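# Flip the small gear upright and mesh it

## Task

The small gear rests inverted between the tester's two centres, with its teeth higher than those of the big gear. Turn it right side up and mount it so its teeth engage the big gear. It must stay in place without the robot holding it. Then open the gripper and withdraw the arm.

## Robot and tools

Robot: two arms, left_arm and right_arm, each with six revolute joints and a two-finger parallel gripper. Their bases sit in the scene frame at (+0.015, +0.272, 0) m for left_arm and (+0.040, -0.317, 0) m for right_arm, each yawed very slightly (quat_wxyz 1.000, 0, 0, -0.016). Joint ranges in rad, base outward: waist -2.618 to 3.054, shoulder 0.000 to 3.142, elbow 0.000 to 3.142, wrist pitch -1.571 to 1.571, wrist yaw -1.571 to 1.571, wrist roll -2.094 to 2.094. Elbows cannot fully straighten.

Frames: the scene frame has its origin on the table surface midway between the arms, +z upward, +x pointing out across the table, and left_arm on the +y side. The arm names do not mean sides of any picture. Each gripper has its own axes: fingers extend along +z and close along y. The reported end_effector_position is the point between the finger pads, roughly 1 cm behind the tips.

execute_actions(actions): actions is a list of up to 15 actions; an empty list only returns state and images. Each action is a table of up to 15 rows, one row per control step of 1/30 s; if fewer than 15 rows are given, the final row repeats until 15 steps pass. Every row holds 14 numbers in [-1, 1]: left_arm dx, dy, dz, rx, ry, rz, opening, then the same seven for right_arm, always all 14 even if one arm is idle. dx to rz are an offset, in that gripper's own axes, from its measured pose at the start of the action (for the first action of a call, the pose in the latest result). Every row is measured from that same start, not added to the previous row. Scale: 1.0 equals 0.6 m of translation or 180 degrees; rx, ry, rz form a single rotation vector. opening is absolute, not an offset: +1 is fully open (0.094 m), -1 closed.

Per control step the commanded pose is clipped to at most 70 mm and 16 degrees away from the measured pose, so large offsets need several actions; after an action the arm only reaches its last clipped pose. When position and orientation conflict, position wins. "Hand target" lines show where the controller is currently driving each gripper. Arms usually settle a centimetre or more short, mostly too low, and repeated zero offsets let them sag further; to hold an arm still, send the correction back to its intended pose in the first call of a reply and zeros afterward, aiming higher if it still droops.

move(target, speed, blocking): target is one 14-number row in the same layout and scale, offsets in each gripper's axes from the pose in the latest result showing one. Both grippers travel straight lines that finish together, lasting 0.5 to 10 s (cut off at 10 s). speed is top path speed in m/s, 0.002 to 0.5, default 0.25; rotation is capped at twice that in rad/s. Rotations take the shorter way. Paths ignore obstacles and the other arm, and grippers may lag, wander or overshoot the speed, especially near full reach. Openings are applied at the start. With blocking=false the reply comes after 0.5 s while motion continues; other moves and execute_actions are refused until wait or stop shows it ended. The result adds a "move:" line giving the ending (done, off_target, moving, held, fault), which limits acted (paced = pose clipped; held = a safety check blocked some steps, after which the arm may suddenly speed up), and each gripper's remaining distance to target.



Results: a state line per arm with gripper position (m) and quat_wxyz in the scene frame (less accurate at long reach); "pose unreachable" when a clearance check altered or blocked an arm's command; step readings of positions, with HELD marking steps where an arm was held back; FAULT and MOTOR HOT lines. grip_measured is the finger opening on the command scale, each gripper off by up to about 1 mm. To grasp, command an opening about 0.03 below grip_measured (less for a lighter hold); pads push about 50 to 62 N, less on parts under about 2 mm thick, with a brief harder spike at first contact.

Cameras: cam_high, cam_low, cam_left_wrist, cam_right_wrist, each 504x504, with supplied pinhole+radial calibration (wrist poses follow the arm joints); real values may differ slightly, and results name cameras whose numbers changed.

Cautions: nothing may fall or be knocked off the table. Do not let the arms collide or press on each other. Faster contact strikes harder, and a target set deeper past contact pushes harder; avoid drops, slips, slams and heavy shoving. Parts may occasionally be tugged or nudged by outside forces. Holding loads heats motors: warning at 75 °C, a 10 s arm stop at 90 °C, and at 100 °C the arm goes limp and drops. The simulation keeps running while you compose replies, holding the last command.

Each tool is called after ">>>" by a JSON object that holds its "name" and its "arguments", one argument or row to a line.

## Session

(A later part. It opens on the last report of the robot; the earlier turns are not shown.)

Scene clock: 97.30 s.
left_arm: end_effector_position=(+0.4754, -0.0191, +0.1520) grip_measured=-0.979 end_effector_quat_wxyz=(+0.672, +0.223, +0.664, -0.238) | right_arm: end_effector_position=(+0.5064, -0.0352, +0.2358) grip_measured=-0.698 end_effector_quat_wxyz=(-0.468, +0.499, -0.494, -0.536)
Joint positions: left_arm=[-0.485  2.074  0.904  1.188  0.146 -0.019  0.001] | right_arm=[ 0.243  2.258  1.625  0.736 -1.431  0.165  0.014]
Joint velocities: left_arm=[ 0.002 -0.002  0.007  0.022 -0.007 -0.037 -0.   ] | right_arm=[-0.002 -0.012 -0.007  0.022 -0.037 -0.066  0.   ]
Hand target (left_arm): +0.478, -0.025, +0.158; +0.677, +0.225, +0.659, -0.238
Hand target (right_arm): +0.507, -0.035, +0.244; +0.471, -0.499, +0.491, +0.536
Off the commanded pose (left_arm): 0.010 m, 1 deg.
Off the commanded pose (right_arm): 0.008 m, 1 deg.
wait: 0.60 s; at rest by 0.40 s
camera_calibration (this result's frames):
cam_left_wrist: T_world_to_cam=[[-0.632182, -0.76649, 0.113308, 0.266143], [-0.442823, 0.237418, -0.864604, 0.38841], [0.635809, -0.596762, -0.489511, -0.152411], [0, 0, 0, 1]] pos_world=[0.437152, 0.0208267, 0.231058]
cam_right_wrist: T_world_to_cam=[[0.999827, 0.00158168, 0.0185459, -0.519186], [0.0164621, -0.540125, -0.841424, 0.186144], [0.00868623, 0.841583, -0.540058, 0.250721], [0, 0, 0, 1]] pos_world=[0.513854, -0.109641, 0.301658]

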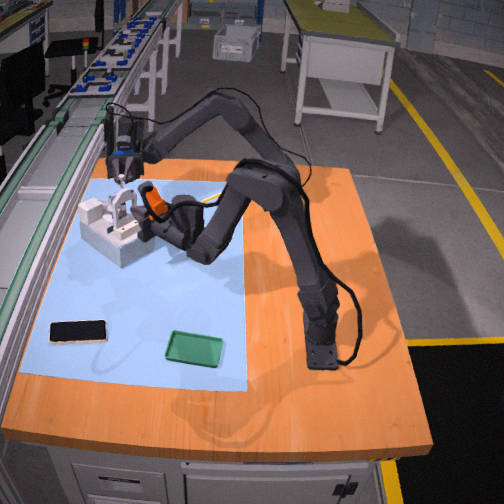

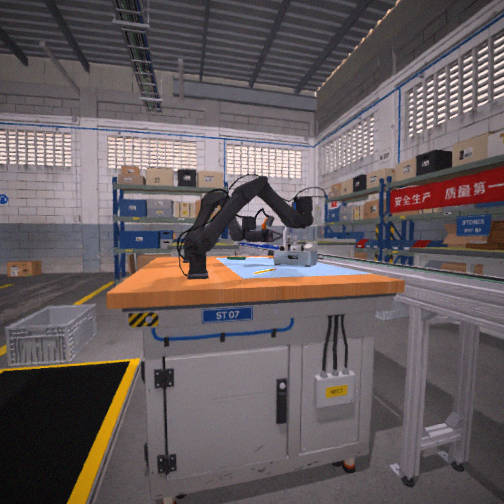

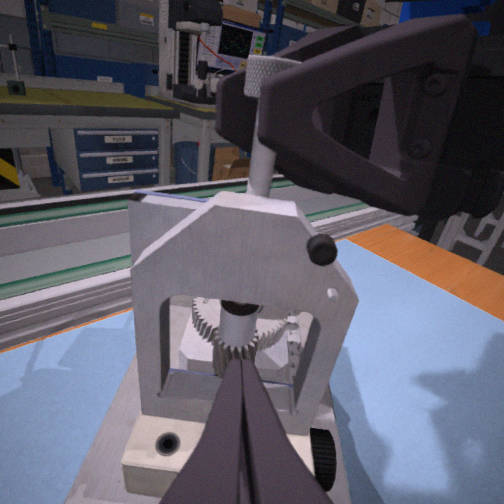

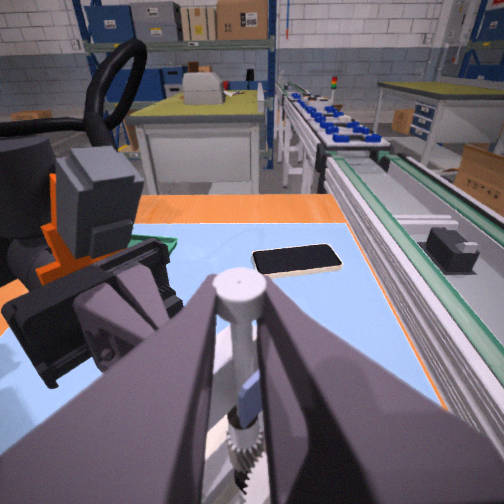

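>>> {"name": "execute_actions", "arguments": {
  "actions": [
    [[-0.008,0,0.012,0,-0.006,0,-1,-0.014,0,0,0,-0.002,-0.002,-0.8],[-0.008,0,0.016,0,-0.006,0,-1,-0.014,0,0,0,-0.002,-0.002,-0.8],[-0.008,0,0.02,0,-0.006,0,-1,-0.014,0,0,0,-0.002,-0.002,-0.8],[-0.008,0,0.024,0,-0.006,0,-1,-0.014,0,0,0,-0.002,-0.002,-0.8],[-0.008,0,0.028,0,-0.006,0,-1,-0.014,0,0,0,-0.002,-0.002,-0.8],[-0.008,0,0.032,0,-0.006,0,-1,-0.014,0,0,0,-0.002,-0.002,-0.8],[-0.008,0,0.035,0,-0.006,0,-1,-0.014,0,0,0,-0.002,-0.002,-0.8]]
  ]
}}

Scene clock: 98.17 s.
left_arm: end_effector_position=(+0.4883, -0.0263, +0.1540) grip_measured=-0.979 end_effector_quat_wxyz=(+0.677, +0.222, +0.660, -0.239) | right_arm: end_effector_position=(+0.5064, -0.0352, +0.2358) grip_measured=-0.698 end_effector_quat_wxyz=(-0.468, +0.499, -0.494, -0.536)
Joint positions: left_arm=[-0.485  2.116  0.972  1.175  0.146 -0.019  0.001] | right_arm=[ 0.243  2.258  1.625  0.736 -1.431  0.165  0.014]
Joint velocities: left_arm=[ 0.017 -0.007 -0.002  0.022  0.081 -0.022  0.001] | right_arm=[-0.007  0.002  0.007 -0.007 -0.081  0.11  -0.001]
Hand target (left_arm): +0.491, -0.032, +0.157; +0.679, +0.221, +0.658, -0.240
Hand target (right_arm): +0.507, -0.035, +0.244; +0.471, -0.499, +0.491, +0.536
Off the commanded pose (left_arm): 0.007 m, 0 deg.
Off the commanded pose (right_arm): 0.008 m, 1 deg.
Step readings (end_effector_position):
0: left_arm (+0.4754, -0.0191, +0.1519) | right_arm (+0.5064, -0.0352, +0.2358)
1: left_arm (+0.4754, -0.0191, +0.1515) | right_arm (+0.5064, -0.0352, +0.2358)
2: left_arm (+0.4758, -0.0194, +0.1513) | right_arm (+0.5064, -0.0352, +0.2358)
4: left_arm (+0.4784, -0.0208, +0.1509) | right_arm (+0.5064, -0.0352, +0.2358)
8: left_arm (+0.4859, -0.0251, +0.1526) | right_arm (+0.5064, -0.0352, +0.2358)
15: end_effector_position above
camera_calibration (this result's frames):
cam_left_wrist: T_world_to_cam=[[-0.632934, -0.766208, 0.110995, 0.269284], [-0.432656, 0.231163, -0.87142, 0.393484], [0.642031, -0.599574, -0.477815, -0.168862], [0, 0, 0, 1]] pos_world=[0.449097, 0.0141227, 0.232316]
cam_right_wrist: T_world_to_cam=[[0.999827, 0.00158168, 0.0185459, -0.519186], [0.0164621, -0.540125, -0.841424, 0.186144], [0.00868623, 0.841583, -0.540058, 0.250721], [0, 0, 0, 1]] pos_world=[0.513854, -0.109641, 0.301658]

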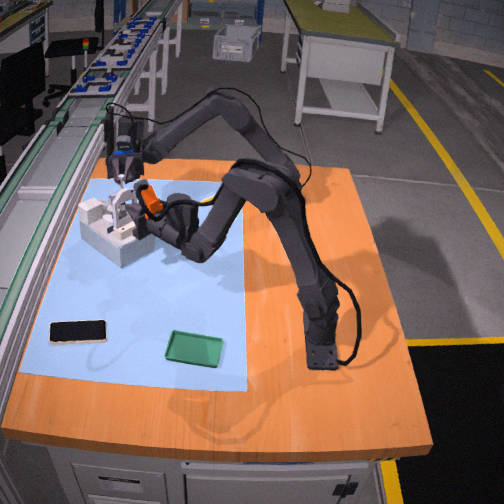

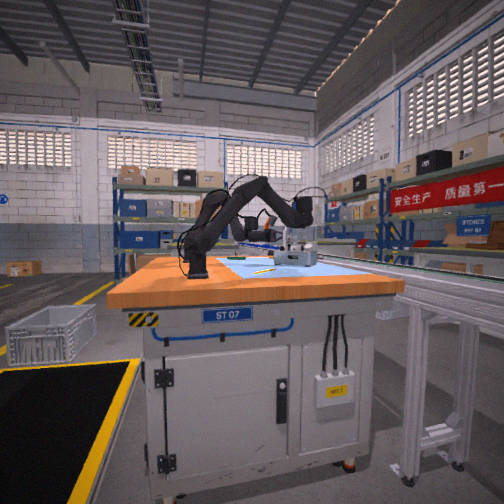

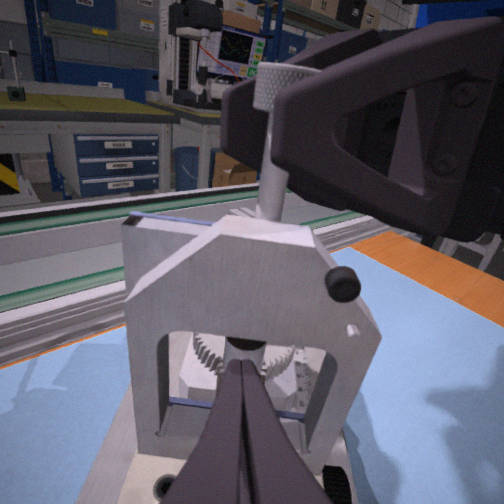

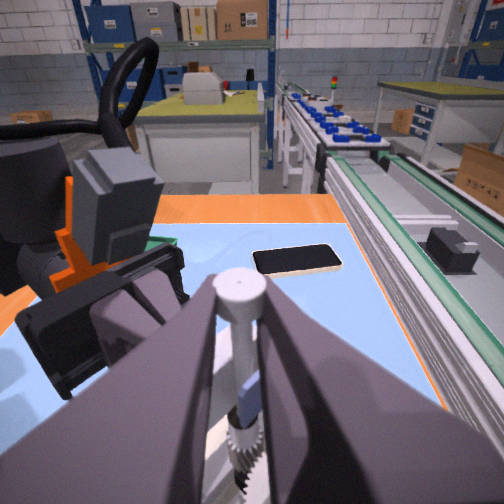

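>>> {"name": "execute_actions", "arguments": {
  "actions": []
}}

Scene clock: 98.63 s.
left_arm: end_effector_position=(+0.4883, -0.0263, +0.1535) grip_measured=-0.979 end_effector_quat_wxyz=(+0.676, +0.222, +0.660, -0.239) | right_arm: end_effector_position=(+0.5064, -0.0352, +0.2358) grip_measured=-0.698 end_effector_quat_wxyz=(-0.468, +0.499, -0.494, -0.536)
Joint positions: left_arm=[-0.485  2.116  0.972  1.173  0.146 -0.019  0.001] | right_arm=[ 0.243  2.258  1.625  0.736 -1.431  0.165  0.014]
Joint velocities: left_arm=[-0.012 -0.002  0.002  0.037  0.022 -0.022  0.   ] | right_arm=[ 0.002 -0.007 -0.002 -0.051 -0.11  -0.022  0.   ]
Hand target (left_arm): +0.491, -0.032, +0.158; +0.679, +0.221, +0.658, -0.240
Hand target (right_arm): +0.507, -0.035, +0.244; +0.471, -0.499, +0.491, +0.536
Off the commanded pose (left_arm): 0.008 m, 0 deg.
Off the commanded pose (right_arm): 0.008 m, 1 deg.
camera_calibration (this result's frames):
cam_left_wrist: T_world_to_cam=[[-0.63275, -0.766313, 0.111319, 0.269196], [-0.434099, 0.231987, -0.870483, 0.393664], [0.641238, -0.599122, -0.479445, -0.168449], [0, 0, 0, 1]] pos_world=[0.449239, 0.0140418, 0.231949]
cam_right_wrist: T_world_to_cam=[[0.999827, 0.00158168, 0.0185459, -0.519186], [0.0164621, -0.540125, -0.841424, 0.186144], [0.00868623, 0.841583, -0.540058, 0.250721], [0, 0, 0, 1]] pos_world=[0.513854, -0.109641, 0.301658]

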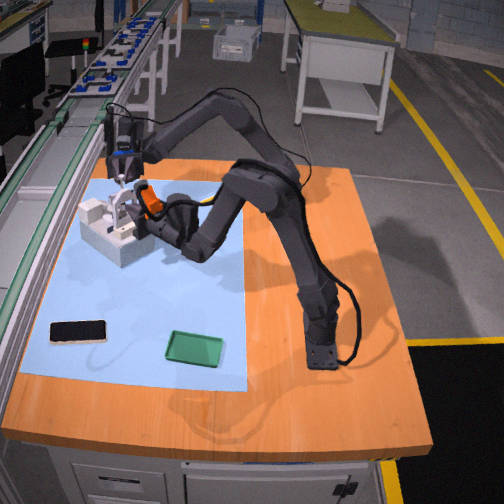

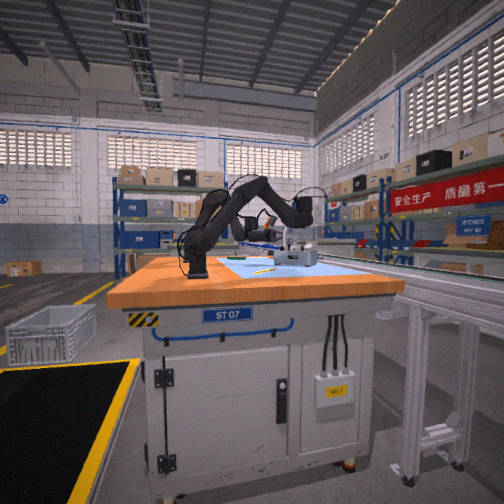

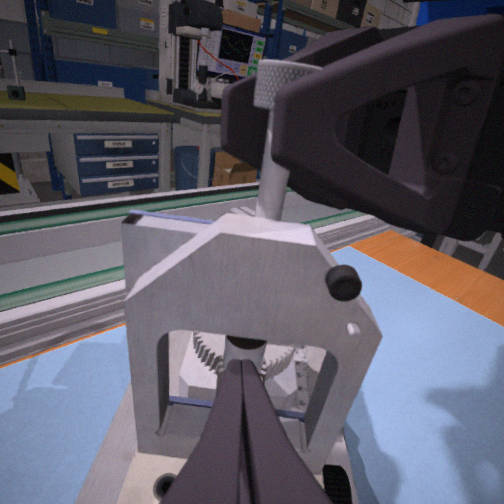

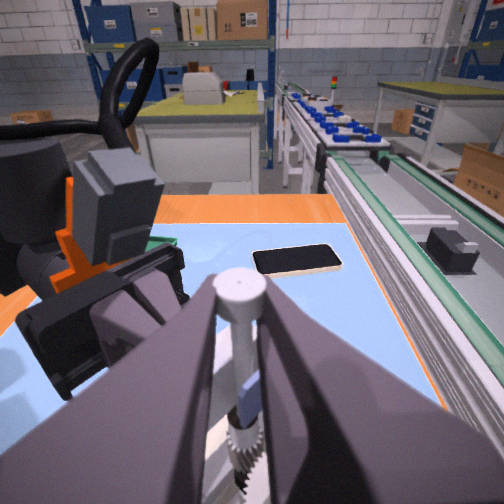

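>>> {"name": "execute_actions", "arguments": {
  "actions": [
    [[0.0,0,0.008,0,0.003,0,-1,-0.014,0,0,0,-0.002,-0.002,-0.8]]
  ]
}}

Scene clock: 99.23 s.
left_arm: end_effector_position=(+0.4884, -0.0264, +0.1496) grip_measured=-0.979 end_effector_quat_wxyz=(+0.671, +0.223, +0.666, -0.238) | right_arm: end_effector_position=(+0.5064, -0.0352, +0.2358) grip_measured=-0.698 end_effector_quat_wxyz=(-0.468, +0.499, -0.494, -0.536)
Joint positions: left_arm=[-0.485  2.116  0.972  1.157  0.146 -0.019  0.001] | right_arm=[ 0.243  2.258  1.625  0.736 -1.431  0.165  0.014]
Joint velocities: left_arm=[-0.007 -0.012 -0.007  0.037 -0.022 -0.066  0.001] | right_arm=[ 0.002 -0.002  0.007 -0.066 -0.007  0.022 -0.   ]
Hand target (left_arm): +0.492, -0.029, +0.154; +0.673, +0.224, +0.663, -0.238
Hand target (right_arm): +0.507, -0.035, +0.244; +0.471, -0.499, +0.491, +0.536
Off the commanded pose (left_arm): 0.006 m, 0 deg.
Off the commanded pose (right_arm): 0.008 m, 1 deg.
Step readings (end_effector_position):
0: left_arm (+0.4883, -0.0263, +0.1535) | right_arm (+0.5064, -0.0352, +0.2358)
1: left_arm (+0.4883, -0.0263, +0.1531) | right_arm (+0.5064, -0.0352, +0.2358)
2: left_arm (+0.4883, -0.0263, +0.1527) | right_arm (+0.5064, -0.0352, +0.2358)
4: left_arm (+0.4883, -0.0264, +0.1514) | right_arm (+0.5064, -0.0352, +0.2358)
8: left_arm (+0.4884, -0.0264, +0.1501) | right_arm (+0.5064, -0.0352, +0.2358)
15: end_effector_position above
camera_calibration (this result's frames):
cam_left_wrist: T_world_to_cam=[[-0.631182, -0.767207, 0.114027, 0.268455], [-0.446158, 0.238866, -0.862489, 0.395138], [0.63447, -0.595262, -0.493063, -0.16497], [0, 0, 0, 1]] pos_world=[0.450407, 0.0133753, 0.22885]
cam_right_wrist: T_world_to_cam=[[0.999827, 0.00158168, 0.0185459, -0.519186], [0.0164621, -0.540125, -0.841424, 0.186144], [0.00868623, 0.841583, -0.540058, 0.250721], [0, 0, 0, 1]] pos_world=[0.513854, -0.109641, 0.301658]

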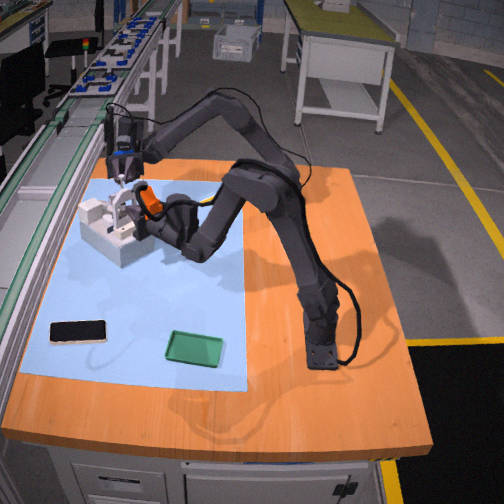

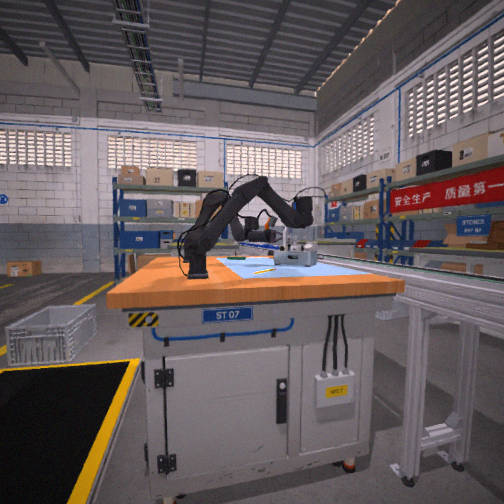

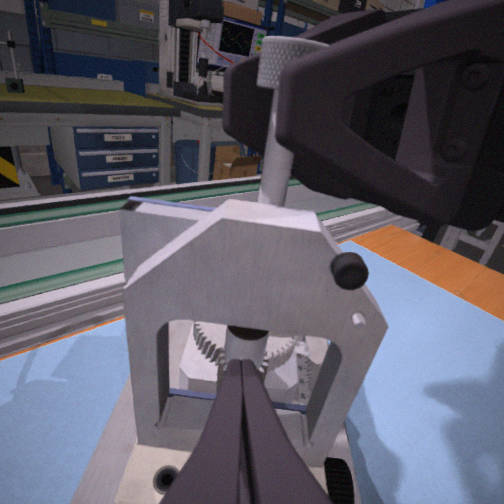

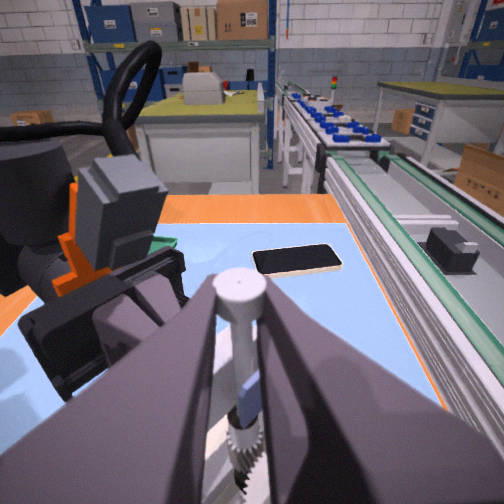

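>>> {"name": "execute_actions", "arguments": {
  "actions": [
    [[-0.006,0,0.018,0,-0.001,0,-1,-0.014,0,0,0,-0.002,-0.002,-0.8]]
  ]
}}

Scene clock: 99.80 s.
left_arm: end_effector_position=(+0.4925, -0.0287, +0.1494) grip_measured=-0.979 end_effector_quat_wxyz=(+0.670, +0.224, +0.667, -0.237) | right_arm: end_effector_position=(+0.5064, -0.0352, +0.2358) grip_measured=-0.698 end_effector_quat_wxyz=(-0.468, +0.499, -0.494, -0.536)
Joint positions: left_arm=[-0.485  2.125  0.995  1.139  0.146 -0.019  0.001] | right_arm=[ 0.243  2.258  1.625  0.736 -1.431  0.165  0.014]
Joint velocities: left_arm=[ 0.032 -0.002 -0.012 -0.037 -0.037  0.007  0.001] | right_arm=[ 0.012 -0.012  0.017  0.037 -0.022  0.037  0.   ]
Hand target (left_arm): +0.496, -0.033, +0.153; +0.672, +0.223, +0.665, -0.238
Hand target (right_arm): +0.507, -0.035, +0.244; +0.471, -0.499, +0.491, +0.536
Off the commanded pose (left_arm): 0.007 m, 0 deg.
Off the commanded pose (right_arm): 0.008 m, 1 deg.
Step readings (end_effector_position):
0: left_arm (+0.4884, -0.0264, +0.1495) | right_arm (+0.5064, -0.0352, +0.2358)
1: left_arm (+0.4888, -0.0266, +0.1493) | right_arm (+0.5064, -0.0352, +0.2358)
2: left_arm (+0.4899, -0.0273, +0.1495) | right_arm (+0.5064, -0.0352, +0.2358)
4: left_arm (+0.4918, -0.0283, +0.1500) | right_arm (+0.5064, -0.0352, +0.2358)
8: left_arm (+0.4925, -0.0287, +0.1503) | right_arm (+0.5064, -0.0352, +0.2358)
15: end_effector_position above
camera_calibration (this result's frames):
cam_left_wrist: T_world_to_cam=[[-0.630765, -0.767445, 0.114732, 0.268957], [-0.449297, 0.240657, -0.860358, 0.398719], [0.632667, -0.594233, -0.496609, -0.167632], [0, 0, 0, 1]] pos_world=[0.454847, 0.0108425, 0.228936]
cam_right_wrist: T_world_to_cam=[[0.999827, 0.00158168, 0.0185459, -0.519186], [0.0164621, -0.540125, -0.841424, 0.186144], [0.00868623, 0.841583, -0.540058, 0.250721], [0, 0, 0, 1]] pos_world=[0.513854, -0.109641, 0.301658]

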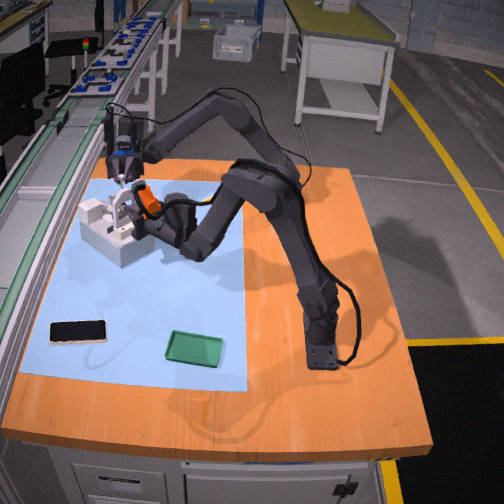

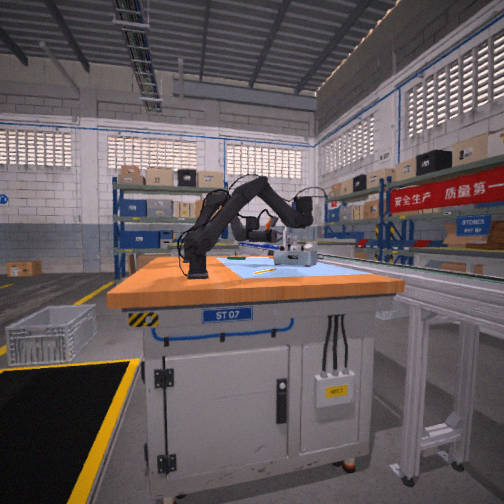

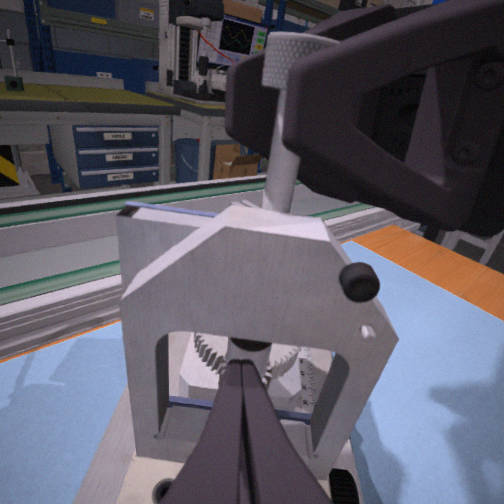

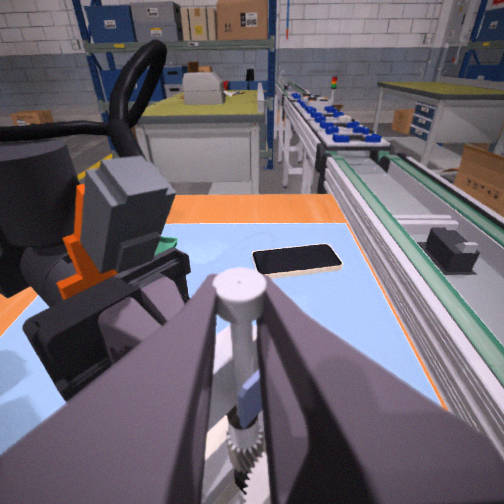

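>>> {"name": "execute_actions", "arguments": {
  "actions": [
    [[-0.006,0.002,0.015,0,-0.002,0,-1,-0.014,0,0,0,-0.002,-0.002,-0.8]]
  ]
}}

Scene clock: 100.40 s.
left_arm: end_effector_position=(+0.4951, -0.0302, +0.1497) grip_measured=-0.979 end_effector_quat_wxyz=(+0.670, +0.224, +0.667, -0.237) | right_arm: end_effector_position=(+0.5064, -0.0352, +0.2358) grip_measured=-0.698 end_effector_quat_wxyz=(-0.468, +0.499, -0.494, -0.536)
Joint positions: left_arm=[-0.485  2.133  1.009  1.135  0.146 -0.019  0.001] | right_arm=[ 0.243  2.258  1.625  0.736 -1.431  0.165  0.014]
Joint velocities: left_arm=[ 0.002  0.002 -0.002 -0.022 -0.022  0.007  0.001] | right_arm=[ 0.027 -0.007  0.002  0.037 -0.007 -0.007  0.   ]
Hand target (left_arm): +0.500, -0.033, +0.153; +0.672, +0.223, +0.665, -0.238
Hand target (right_arm): +0.507, -0.035, +0.244; +0.471, -0.499, +0.491, +0.536
Off the commanded pose (left_arm): 0.007 m, 0 deg.
Off the commanded pose (right_arm): 0.008 m, 1 deg.
Step readings (end_effector_position):
0: left_arm (+0.4925, -0.0287, +0.1493) | right_arm (+0.5064, -0.0352, +0.2358)
1: left_arm (+0.4928, -0.0289, +0.1491) | right_arm (+0.5064, -0.0352, +0.2358)
2: left_arm (+0.4936, -0.0294, +0.1493) | right_arm (+0.5064, -0.0352, +0.2358)
4: left_arm (+0.4949, -0.0301, +0.1497) | right_arm (+0.5064, -0.0352, +0.2358)
8: left_arm (+0.4951, -0.0302, +0.1497) | right_arm (+0.5064, -0.0352, +0.2358)
15: end_effector_position above
camera_calibration (this result's frames):
cam_left_wrist: T_world_to_cam=[[-0.630917, -0.767358, 0.114476, 0.269546], [-0.448157, 0.240006, -0.861135, 0.399969], [0.633324, -0.594608, -0.495321, -0.170566], [0, 0, 0, 1]] pos_world=[0.457334, 0.00942406, 0.229085]
cam_right_wrist: T_world_to_cam=[[0.999827, 0.00158168, 0.0185459, -0.519186], [0.0164621, -0.540125, -0.841424, 0.186144], [0.00868623, 0.841583, -0.540058, 0.250721], [0, 0, 0, 1]] pos_world=[0.513854, -0.109641, 0.301658]

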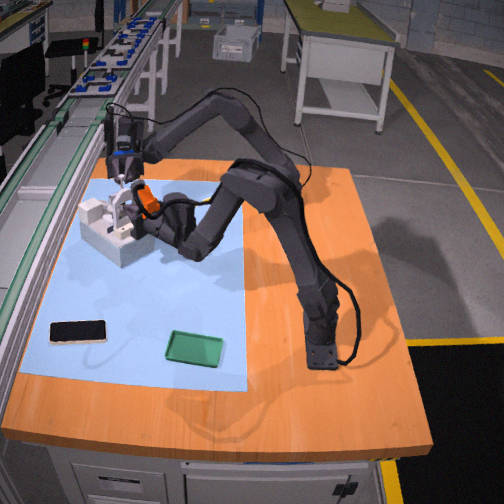

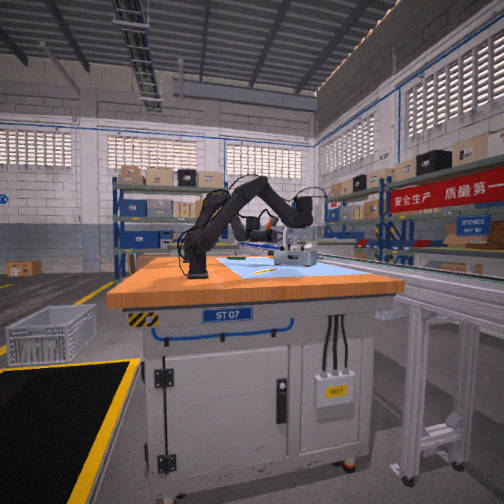

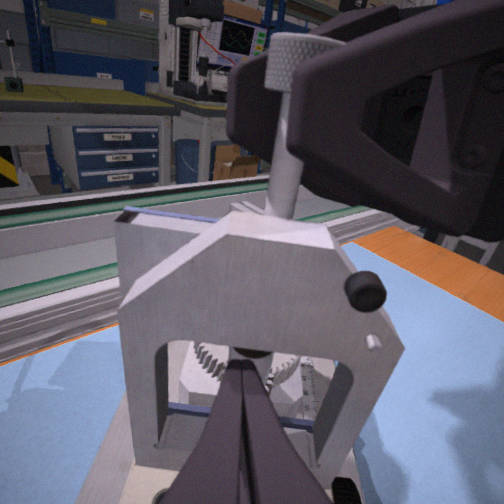

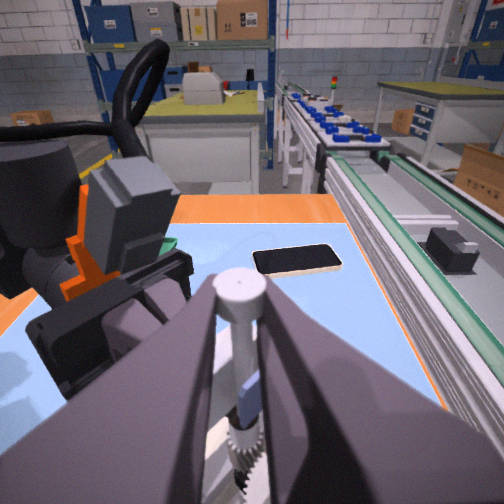

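>>> {"name": "zoom_image", "arguments": {
  "camera": "cam_right_wrist",
  "region": [190, 360, 310, 480]
}}

>>> {"name": "zoom_image", "arguments": {
  "camera": "cam_left_wrist",
  "region": [180, 320, 320, 420]
}}

Region (190, 360, 310, 480) of cam_right_wrist's 504x504 image, scaled by 4.200, with more detail than that image has.

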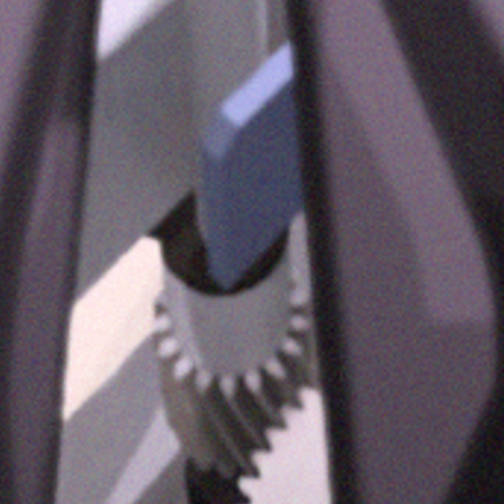

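Region (180, 320, 320, 420) of cam_left_wrist's 504x504 image, scaled by 3.600, with more detail than that image has; it fills the top 360 rows of this view, and the rest is white.

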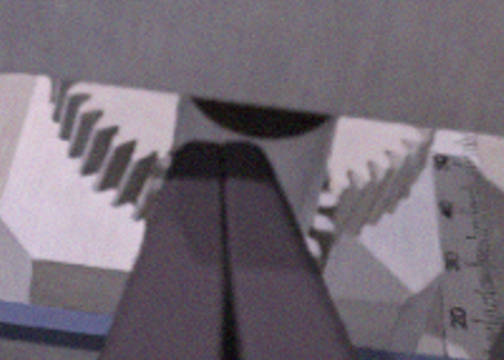

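>>> {"name": "execute_actions", "arguments": {
  "actions": [
    [[-0.006,-0.004,0.014,0,-0.002,0,-1,-0.014,0,0,0,-0.002,-0.002,-0.8]]
  ]
}}

>>> {"name": "zoom_image", "arguments": {
  "camera": "cam_right_wrist",
  "region": [190, 360, 310, 480]
}}

>>> {"name": "zoom_image", "arguments": {
  "camera": "cam_left_wrist",
  "region": [180, 320, 320, 420]
}}

Scene clock: 101.23 s.
left_arm: end_effector_position=(+0.4951, -0.0302, +0.1496) grip_measured=-0.979 end_effector_quat_wxyz=(+0.670, +0.224, +0.667, -0.237) | right_arm: end_effector_position=(+0.5064, -0.0352, +0.2358) grip_measured=-0.698 end_effector_quat_wxyz=(-0.468, +0.499, -0.494, -0.536)
Joint positions: left_arm=[-0.485  2.133  1.009  1.134  0.146 -0.019  0.001] | right_arm=[ 0.243  2.258  1.625  0.736 -1.431  0.165  0.014]
Joint velocities: left_arm=[ 0.017 -0.012 -0.007  0.022  0.037  0.037  0.001] | right_arm=[-0.032 -0.002  0.022 -0.037  0.007  0.007  0.001]
Hand target (left_arm): +0.500, -0.037, +0.154; +0.672, +0.223, +0.665, -0.238
Hand target (right_arm): +0.507, -0.035, +0.244; +0.471, -0.499, +0.491, +0.536
Off the commanded pose (left_arm): 0.009 m, 0 deg.
Off the commanded pose (right_arm): 0.008 m, 1 deg.
Step readings (end_effector_position):
0: left_arm (+0.4951, -0.0302, +0.1497) | right_arm (+0.5064, -0.0352, +0.2358)
1: left_arm (+0.4951, -0.0302, +0.1496) | right_arm (+0.5064, -0.0352, +0.2358)
2: left_arm (+0.4951, -0.0302, +0.1496) | right_arm (+0.5064, -0.0352, +0.2358)
4: left_arm (+0.4951, -0.0302, +0.1496) | right_arm (+0.5064, -0.0352, +0.2358)
8: left_arm (+0.4951, -0.0302, +0.1496) | right_arm (+0.5064, -0.0352, +0.2358)
15: end_effector_position above
camera_calibration (this result's frames):
cam_left_wrist: T_world_to_cam=[[-0.630879, -0.76738, 0.11454, 0.269528], [-0.448442, 0.240169, -0.860941, 0.400005], [0.63316, -0.594514, -0.495643, -0.170481], [0, 0, 0, 1]] pos_world=[0.457361, 0.00940859, 0.229011]
cam_right_wrist: T_world_to_cam=[[0.999827, 0.00158168, 0.0185459, -0.519186], [0.0164621, -0.540125, -0.841424, 0.186144], [0.00868623, 0.841583, -0.540058, 0.250721], [0, 0, 0, 1]] pos_world=[0.513854, -0.109641, 0.301658]

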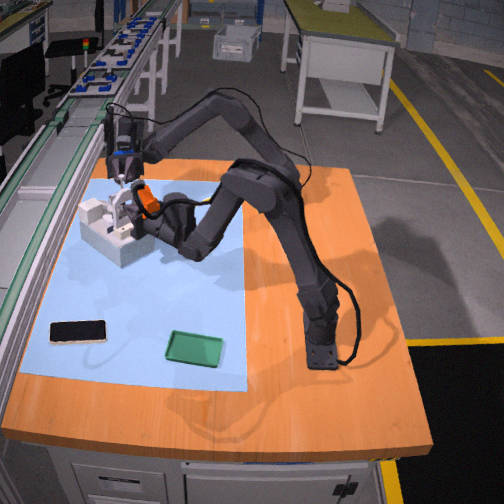

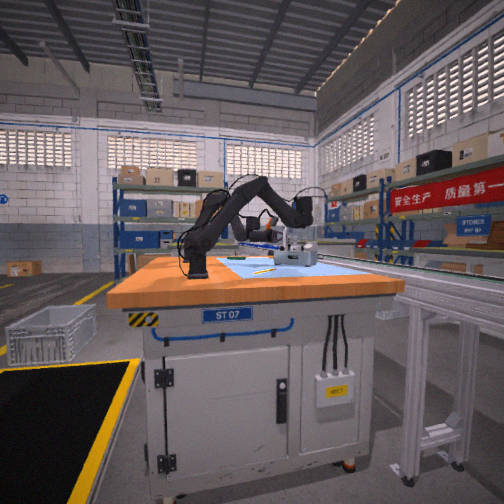

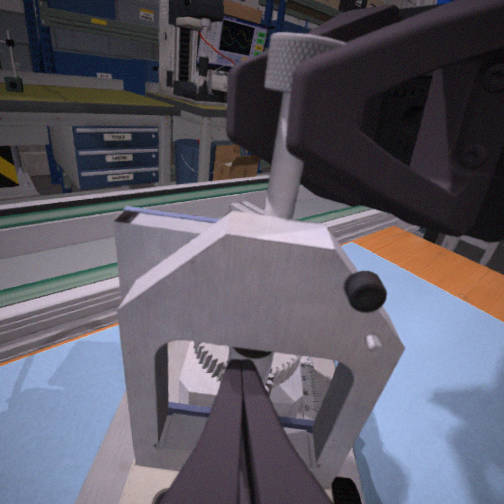

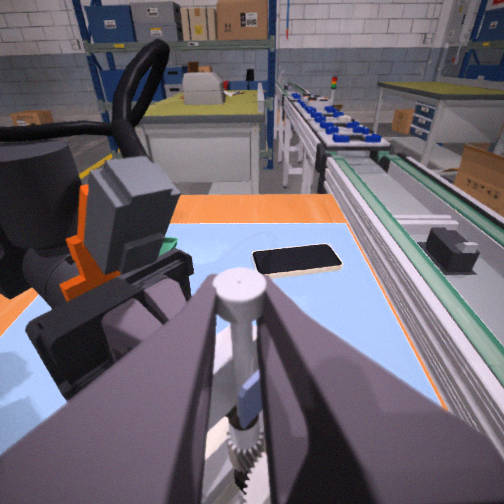

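Region (190, 360, 310, 480) of cam_right_wrist's 504x504 image, scaled by 4.200, with more detail than that image has.

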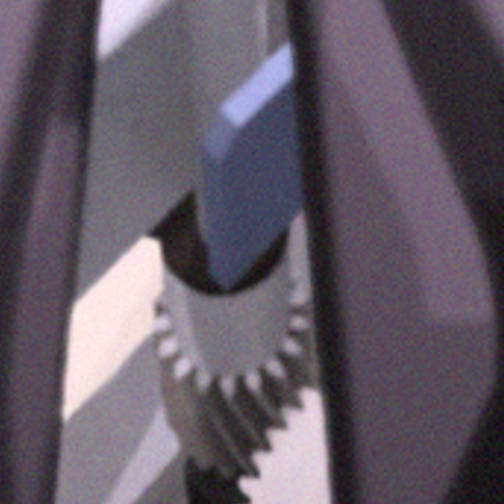

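Region (180, 320, 320, 420) of cam_left_wrist's 504x504 image, scaled by 3.600, with more detail than that image has; it fills the top 360 rows of this view, and the rest is white.

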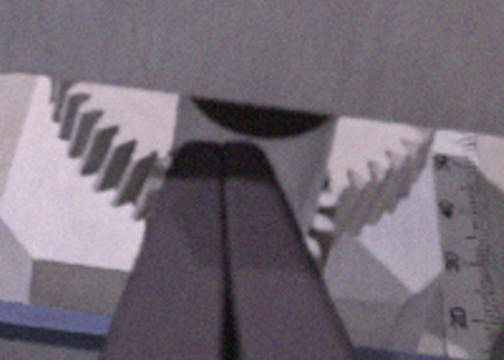

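>>> {"name": "execute_actions", "arguments": {
  "actions": [
    [[-0.006,-0.004,0.019,0,-0.002,0,-1,-0.014,0,0,0,-0.002,-0.002,-0.8]]
  ]
}}

>>> {"name": "zoom_image", "arguments": {
  "camera": "cam_right_wrist",
  "region": [190, 360, 310, 480]
}}

>>> {"name": "zoom_image", "arguments": {
  "camera": "cam_left_wrist",
  "region": [180, 320, 320, 420]
}}

Scene clock: 101.93 s.
left_arm: end_effector_position=(+0.5009, -0.0297, +0.1498) grip_measured=-0.979 end_effector_quat_wxyz=(+0.672, +0.217, +0.669, -0.231) | right_arm: end_effector_position=(+0.5065, -0.0353, +0.2325) grip_measured=-0.698 end_effector_quat_wxyz=(-0.465, +0.499, -0.495, -0.538)
Joint positions: left_arm=[-0.485  2.144  1.029  1.126  0.127 -0.019  0.001] | right_arm=[ 0.242  2.265  1.625  0.737 -1.435  0.165  0.014]
Joint velocities: left_arm=[ 0.012 -0.012 -0.007  0.022 -0.007 -0.007  0.001] | right_arm=[-0.012  0.022 -0.007  0.007 -0.037  0.007 -0.   ]
Hand target (left_arm): +0.502, -0.039, +0.154; +0.672, +0.223, +0.665, -0.238
Hand target (right_arm): +0.507, -0.035, +0.244; +0.471, -0.499, +0.491, +0.536
Off the commanded pose (left_arm): 0.010 m, 1 deg.
Off the commanded pose (right_arm): 0.012 m, 1 deg.
Step readings (end_effector_position):
0: left_arm (+0.4951, -0.0302, +0.1496) | right_arm (+0.5064, -0.0352, +0.2358)
1: left_arm (+0.4956, -0.0305, +0.1497) | right_arm (+0.5064, -0.0352, +0.2358)
2: left_arm (+0.4968, -0.0311, +0.1503) | right_arm (+0.5064, -0.0352, +0.2358)
4: left_arm (+0.4983, -0.0313, +0.1500) | right_arm (+0.5064, -0.0352, +0.2343)
8: left_arm (+0.5003, -0.0299, +0.1498) | right_arm (+0.5065, -0.0353, +0.2325)
15: end_effector_position above
camera_calibration (this result's frames):
cam_left_wrist: T_world_to_cam=[[-0.61653, -0.778953, 0.114559, 0.265997], [-0.452078, 0.231111, -0.861518, 0.404329], [0.644606, -0.582941, -0.494634, -0.179251], [0, 0, 0, 1]] pos_world=[0.462329, 0.00926103, 0.229201]
cam_right_wrist: T_world_to_cam=[[0.999905, 0.00540143, 0.0126611, -0.517756], [0.013569, -0.541491, -0.840597, 0.184592], [0.00231544, 0.84069, -0.541512, 0.252563], [0, 0, 0, 1]] pos_world=[0.514617, -0.109576, 0.298488]

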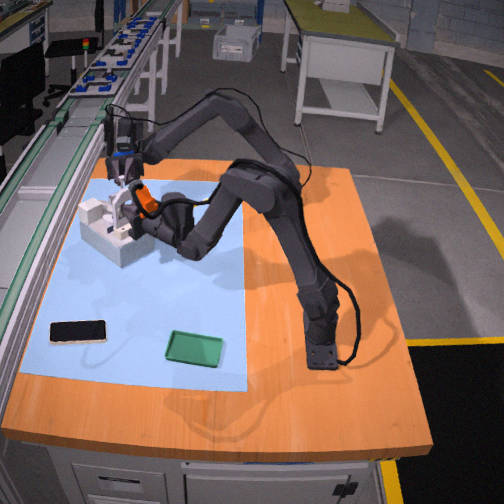

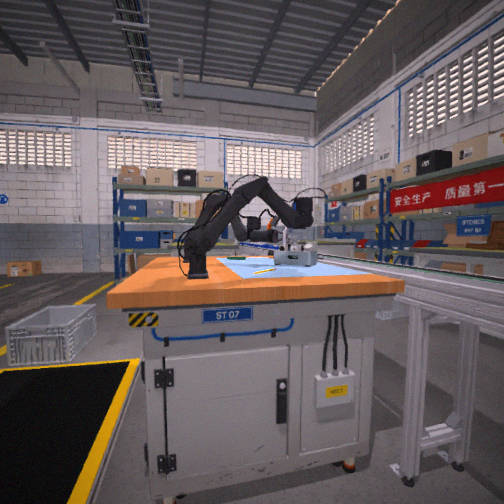

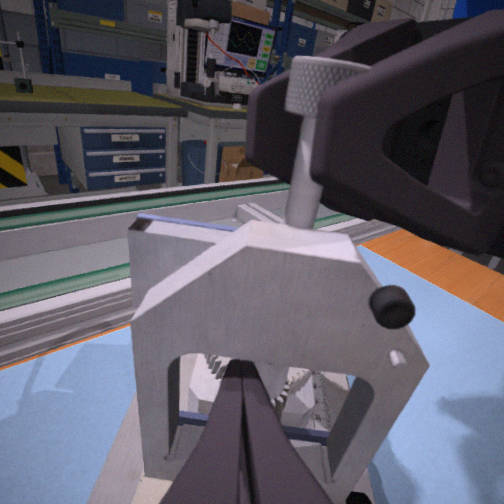

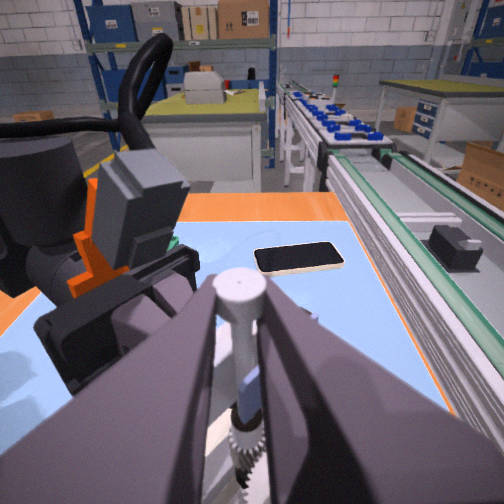

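Region (190, 360, 310, 480) of cam_right_wrist's 504x504 image, scaled by 4.200, with more detail than that image has.

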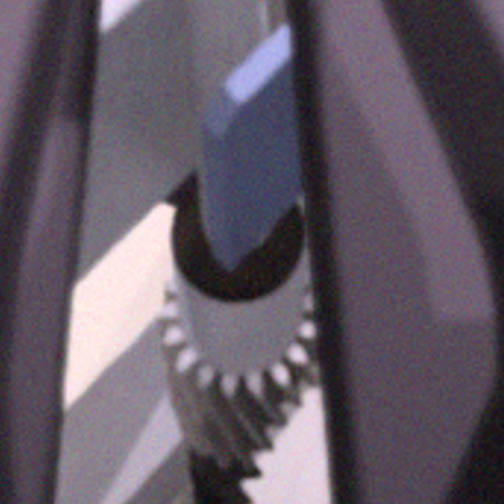

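Region (180, 320, 320, 420) of cam_left_wrist's 504x504 image, scaled by 3.600, with more detail than that image has; it fills the top 360 rows of this view, and the rest is white.

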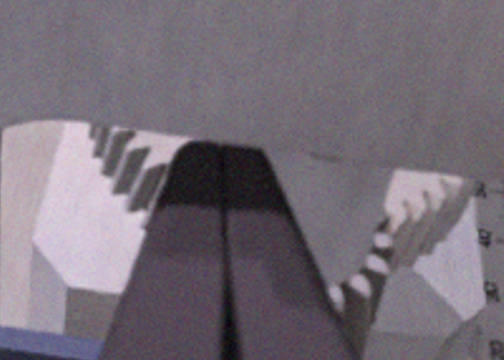

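Seated. Release the knob and back the left out.

>>> {"name": "execute_actions", "arguments": {
  "actions": [
    [[-0.015,0.003,-0.02,0,-0.003,0,-1,-0.014,0,0,0,-0.002,-0.002,-0.3]],
    [[-0.02,0,-0.05,0,-0.003,0,-1,-0.014,0,0,0,-0.002,-0.002,0.2]],
    [[-0.0,0,-0.1,0,-0.003,0,-1,-0.02,0,-0.08,0,-0.002,-0.002,0.2]],
    [[0.03,-0.01,-0.05,0,0,0,-1,-0.02,0,-0.1,0,-0.002,-0.002,0.2]],
    [[-0.015,0,0,0,0,0,-1,-0.02,0,0,0,0,0,0.2]]
  ]
}}

Scene clock: 104.70 s.
left_arm: end_effector_position=(+0.3943, +0.0356, +0.1099) grip_measured=-0.979 end_effector_quat_wxyz=(+0.629, +0.226, +0.709, -0.225) | right_arm: end_effector_position=(+0.5307, -0.1522, +0.2394) grip_measured=+0.197 end_effector_quat_wxyz=(+0.477, -0.454, +0.541, +0.523)
Joint positions: left_arm=[-0.467  1.894  0.481  1.304  0.15  -0.019  0.001] | right_arm=[ 0.002  2.237  1.587  0.84  -1.56   0.323  0.056]
Joint velocities: left_arm=[-0.007 -0.017 -0.012 -0.066 -0.007 -0.037  0.   ] | right_arm=[-0.017 -0.012 -0.007 -0.007 -0.037  0.051  0.   ]
Hand target (left_arm): +0.396, +0.035, +0.118; +0.635, +0.225, +0.704, -0.226
Hand target (right_arm): +0.532, -0.152, +0.251; +0.482, -0.459, +0.536, +0.518
Off the commanded pose (left_arm): 0.008 m, 1 deg.
Off the commanded pose (right_arm): 0.012 m, 1 deg.
Step readings (end_effector_position; steps 1 to 15: 1st action; 16 to 30: 2nd action; 31 to 45: 3rd action; 46 to 60: 4th action; 61 to 75: 5th action):
0: left_arm (+0.5009, -0.0297, +0.1497) | right_arm (+0.5065, -0.0353, +0.2325)
1: left_arm (+0.5002, -0.0291, +0.1495) | right_arm (+0.5065, -0.0353, +0.2325)
2: left_arm (+0.4982, -0.0279, +0.1485) | right_arm (+0.5065, -0.0353, +0.2325)
4: left_arm (+0.4948, -0.0261, +0.1467) | right_arm (+0.5065, -0.0353, +0.2329)
8: left_arm (+0.4936, -0.0256, +0.1457) | right_arm (+0.5064, -0.0353, +0.2332)
15: left_arm (+0.4936, -0.0256, +0.1457) | right_arm (+0.5064, -0.0353, +0.2337)
16: left_arm (+0.4913, -0.0243, +0.1452) | right_arm (+0.5064, -0.0353, +0.2337)
17: left_arm (+0.4852, -0.0208, +0.1432) | right_arm (+0.5064, -0.0353, +0.2337)
19: left_arm (+0.4748, -0.0152, +0.1409) | right_arm (+0.5064, -0.0353, +0.2339)
23: left_arm (+0.4703, -0.0130, +0.1421) | right_arm (+0.5063, -0.0353, +0.2342)
30: left_arm (+0.4703, -0.0130, +0.1433) | right_arm (+0.5063, -0.0354, +0.2348)
31: left_arm (+0.4663, -0.0104, +0.1424) | right_arm (+0.5059, -0.0380, +0.2347)
32: left_arm (+0.4555, -0.0036, +0.1392) | right_arm (+0.5052, -0.0420, +0.2346)
34: left_arm (+0.4354, +0.0105, +0.1296) | right_arm (+0.5094, -0.0566, +0.2349)
38: left_arm (+0.4227, +0.0206, +0.1200) | right_arm (+0.5194, -0.0840, +0.2363)
45: left_arm (+0.4226, +0.0200, +0.1294) | right_arm (+0.5177, -0.0873, +0.2389)
46: left_arm (+0.4205, +0.0213, +0.1286) | right_arm (+0.5179, -0.0907, +0.2391)
47: left_arm (+0.4150, +0.0243, +0.1260) | right_arm (+0.5173, -0.0958, +0.2386)
49: left_arm (+0.4029, +0.0309, +0.1116) | right_arm (+0.5216, -0.1150, +0.2383)
53: left_arm (+0.3942, +0.0357, +0.1012) | right_arm (+0.5319, -0.1505, +0.2390)
60: left_arm (+0.3950, +0.0353, +0.1092) | right_arm (+0.5307, -0.1523, +0.2395)
61: left_arm (+0.3949, +0.0353, +0.1094) | right_arm (+0.5306, -0.1522, +0.2395)
62: left_arm (+0.3948, +0.0354, +0.1095) | right_arm (+0.5307, -0.1522, +0.2394)
64: left_arm (+0.3946, +0.0355, +0.1114) | right_arm (+0.5307, -0.1522, +0.2394)
68: left_arm (+0.3945, +0.0355, +0.1121) | right_arm (+0.5307, -0.1522, +0.2394)
75: end_effector_position above
camera_calibration (this result's frames):
cam_left_wrist: T_world_to_cam=[[-0.607334, -0.783058, 0.134035, 0.25017], [-0.537947, 0.281201, -0.794694, 0.331366], [0.584601, -0.554748, -0.592027, -0.0588649], [0, 0, 0, 1]] pos_world=[0.364607, 0.0700617, 0.194954]
cam_right_wrist: T_world_to_cam=[[0.992607, -0.110433, -0.0503574, -0.540029], [-0.102962, -0.546465, -0.831128, 0.185535], [0.0642655, 0.830169, -0.553796, 0.322893], [0, 0, 0, 1]] pos_world=[0.534389, -0.226304, 0.305825]

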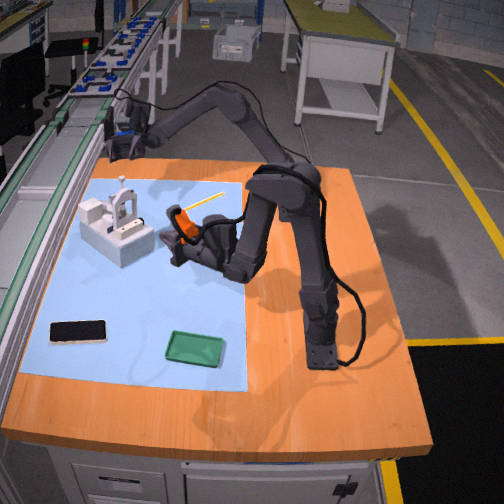

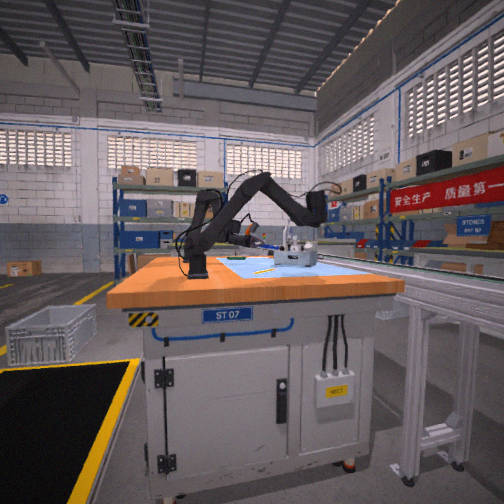

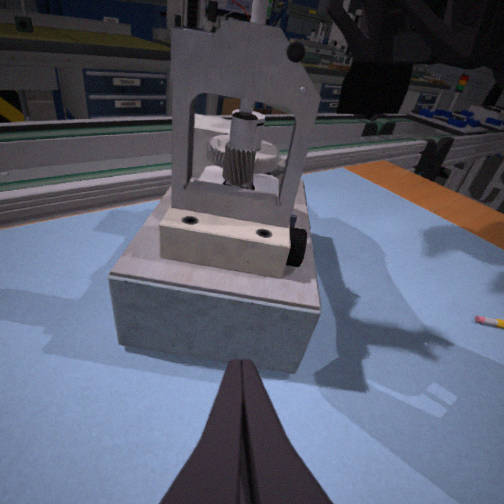

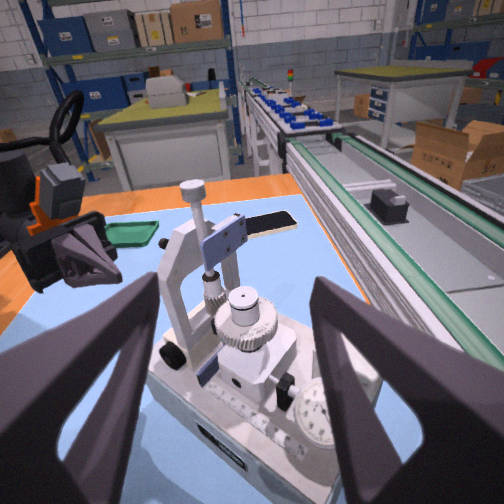

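>>> {"name": "zoom_image", "arguments": {
  "camera": "cam_left_wrist",
  "region": [185, 90, 305, 210]
}}

>>> {"name": "zoom_image", "arguments": {
  "camera": "cam_right_wrist",
  "region": [180, 250, 300, 370]
}}

Region (185, 90, 305, 210) of cam_left_wrist's 504x504 image, scaled by 4.200, with more detail than that image has.

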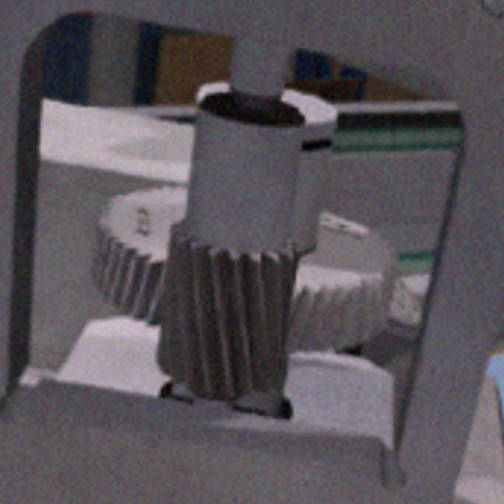

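Region (180, 250, 300, 370) of cam_right_wrist's 504x504 image, scaled by 4.200, with more detail than that image has.

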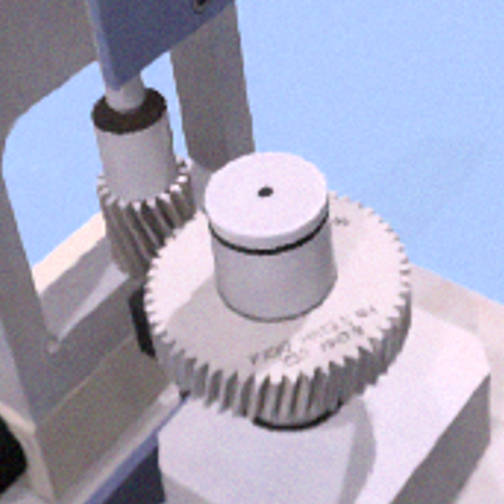

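>>> {"name": "zoom_image", "arguments": {
  "camera": "cam_right_wrist",
  "region": [198, 285, 238, 325]
}}

Region (198, 285, 238, 325) of cam_right_wrist's 504x504 image, scaled by 12.600, with more detail than that image has.

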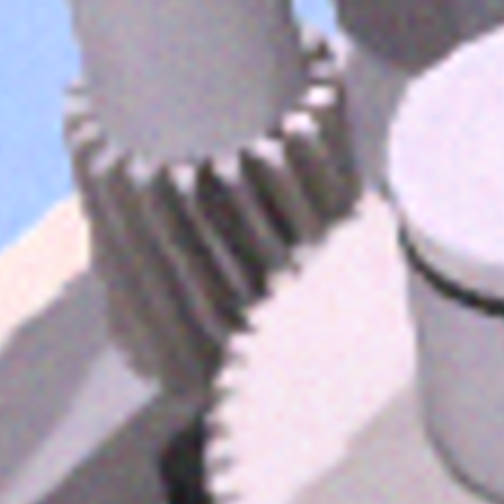

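>>> {"name": "finished_scene", "arguments": {
  "scene": 2
}}

The scene is finished: the task was done.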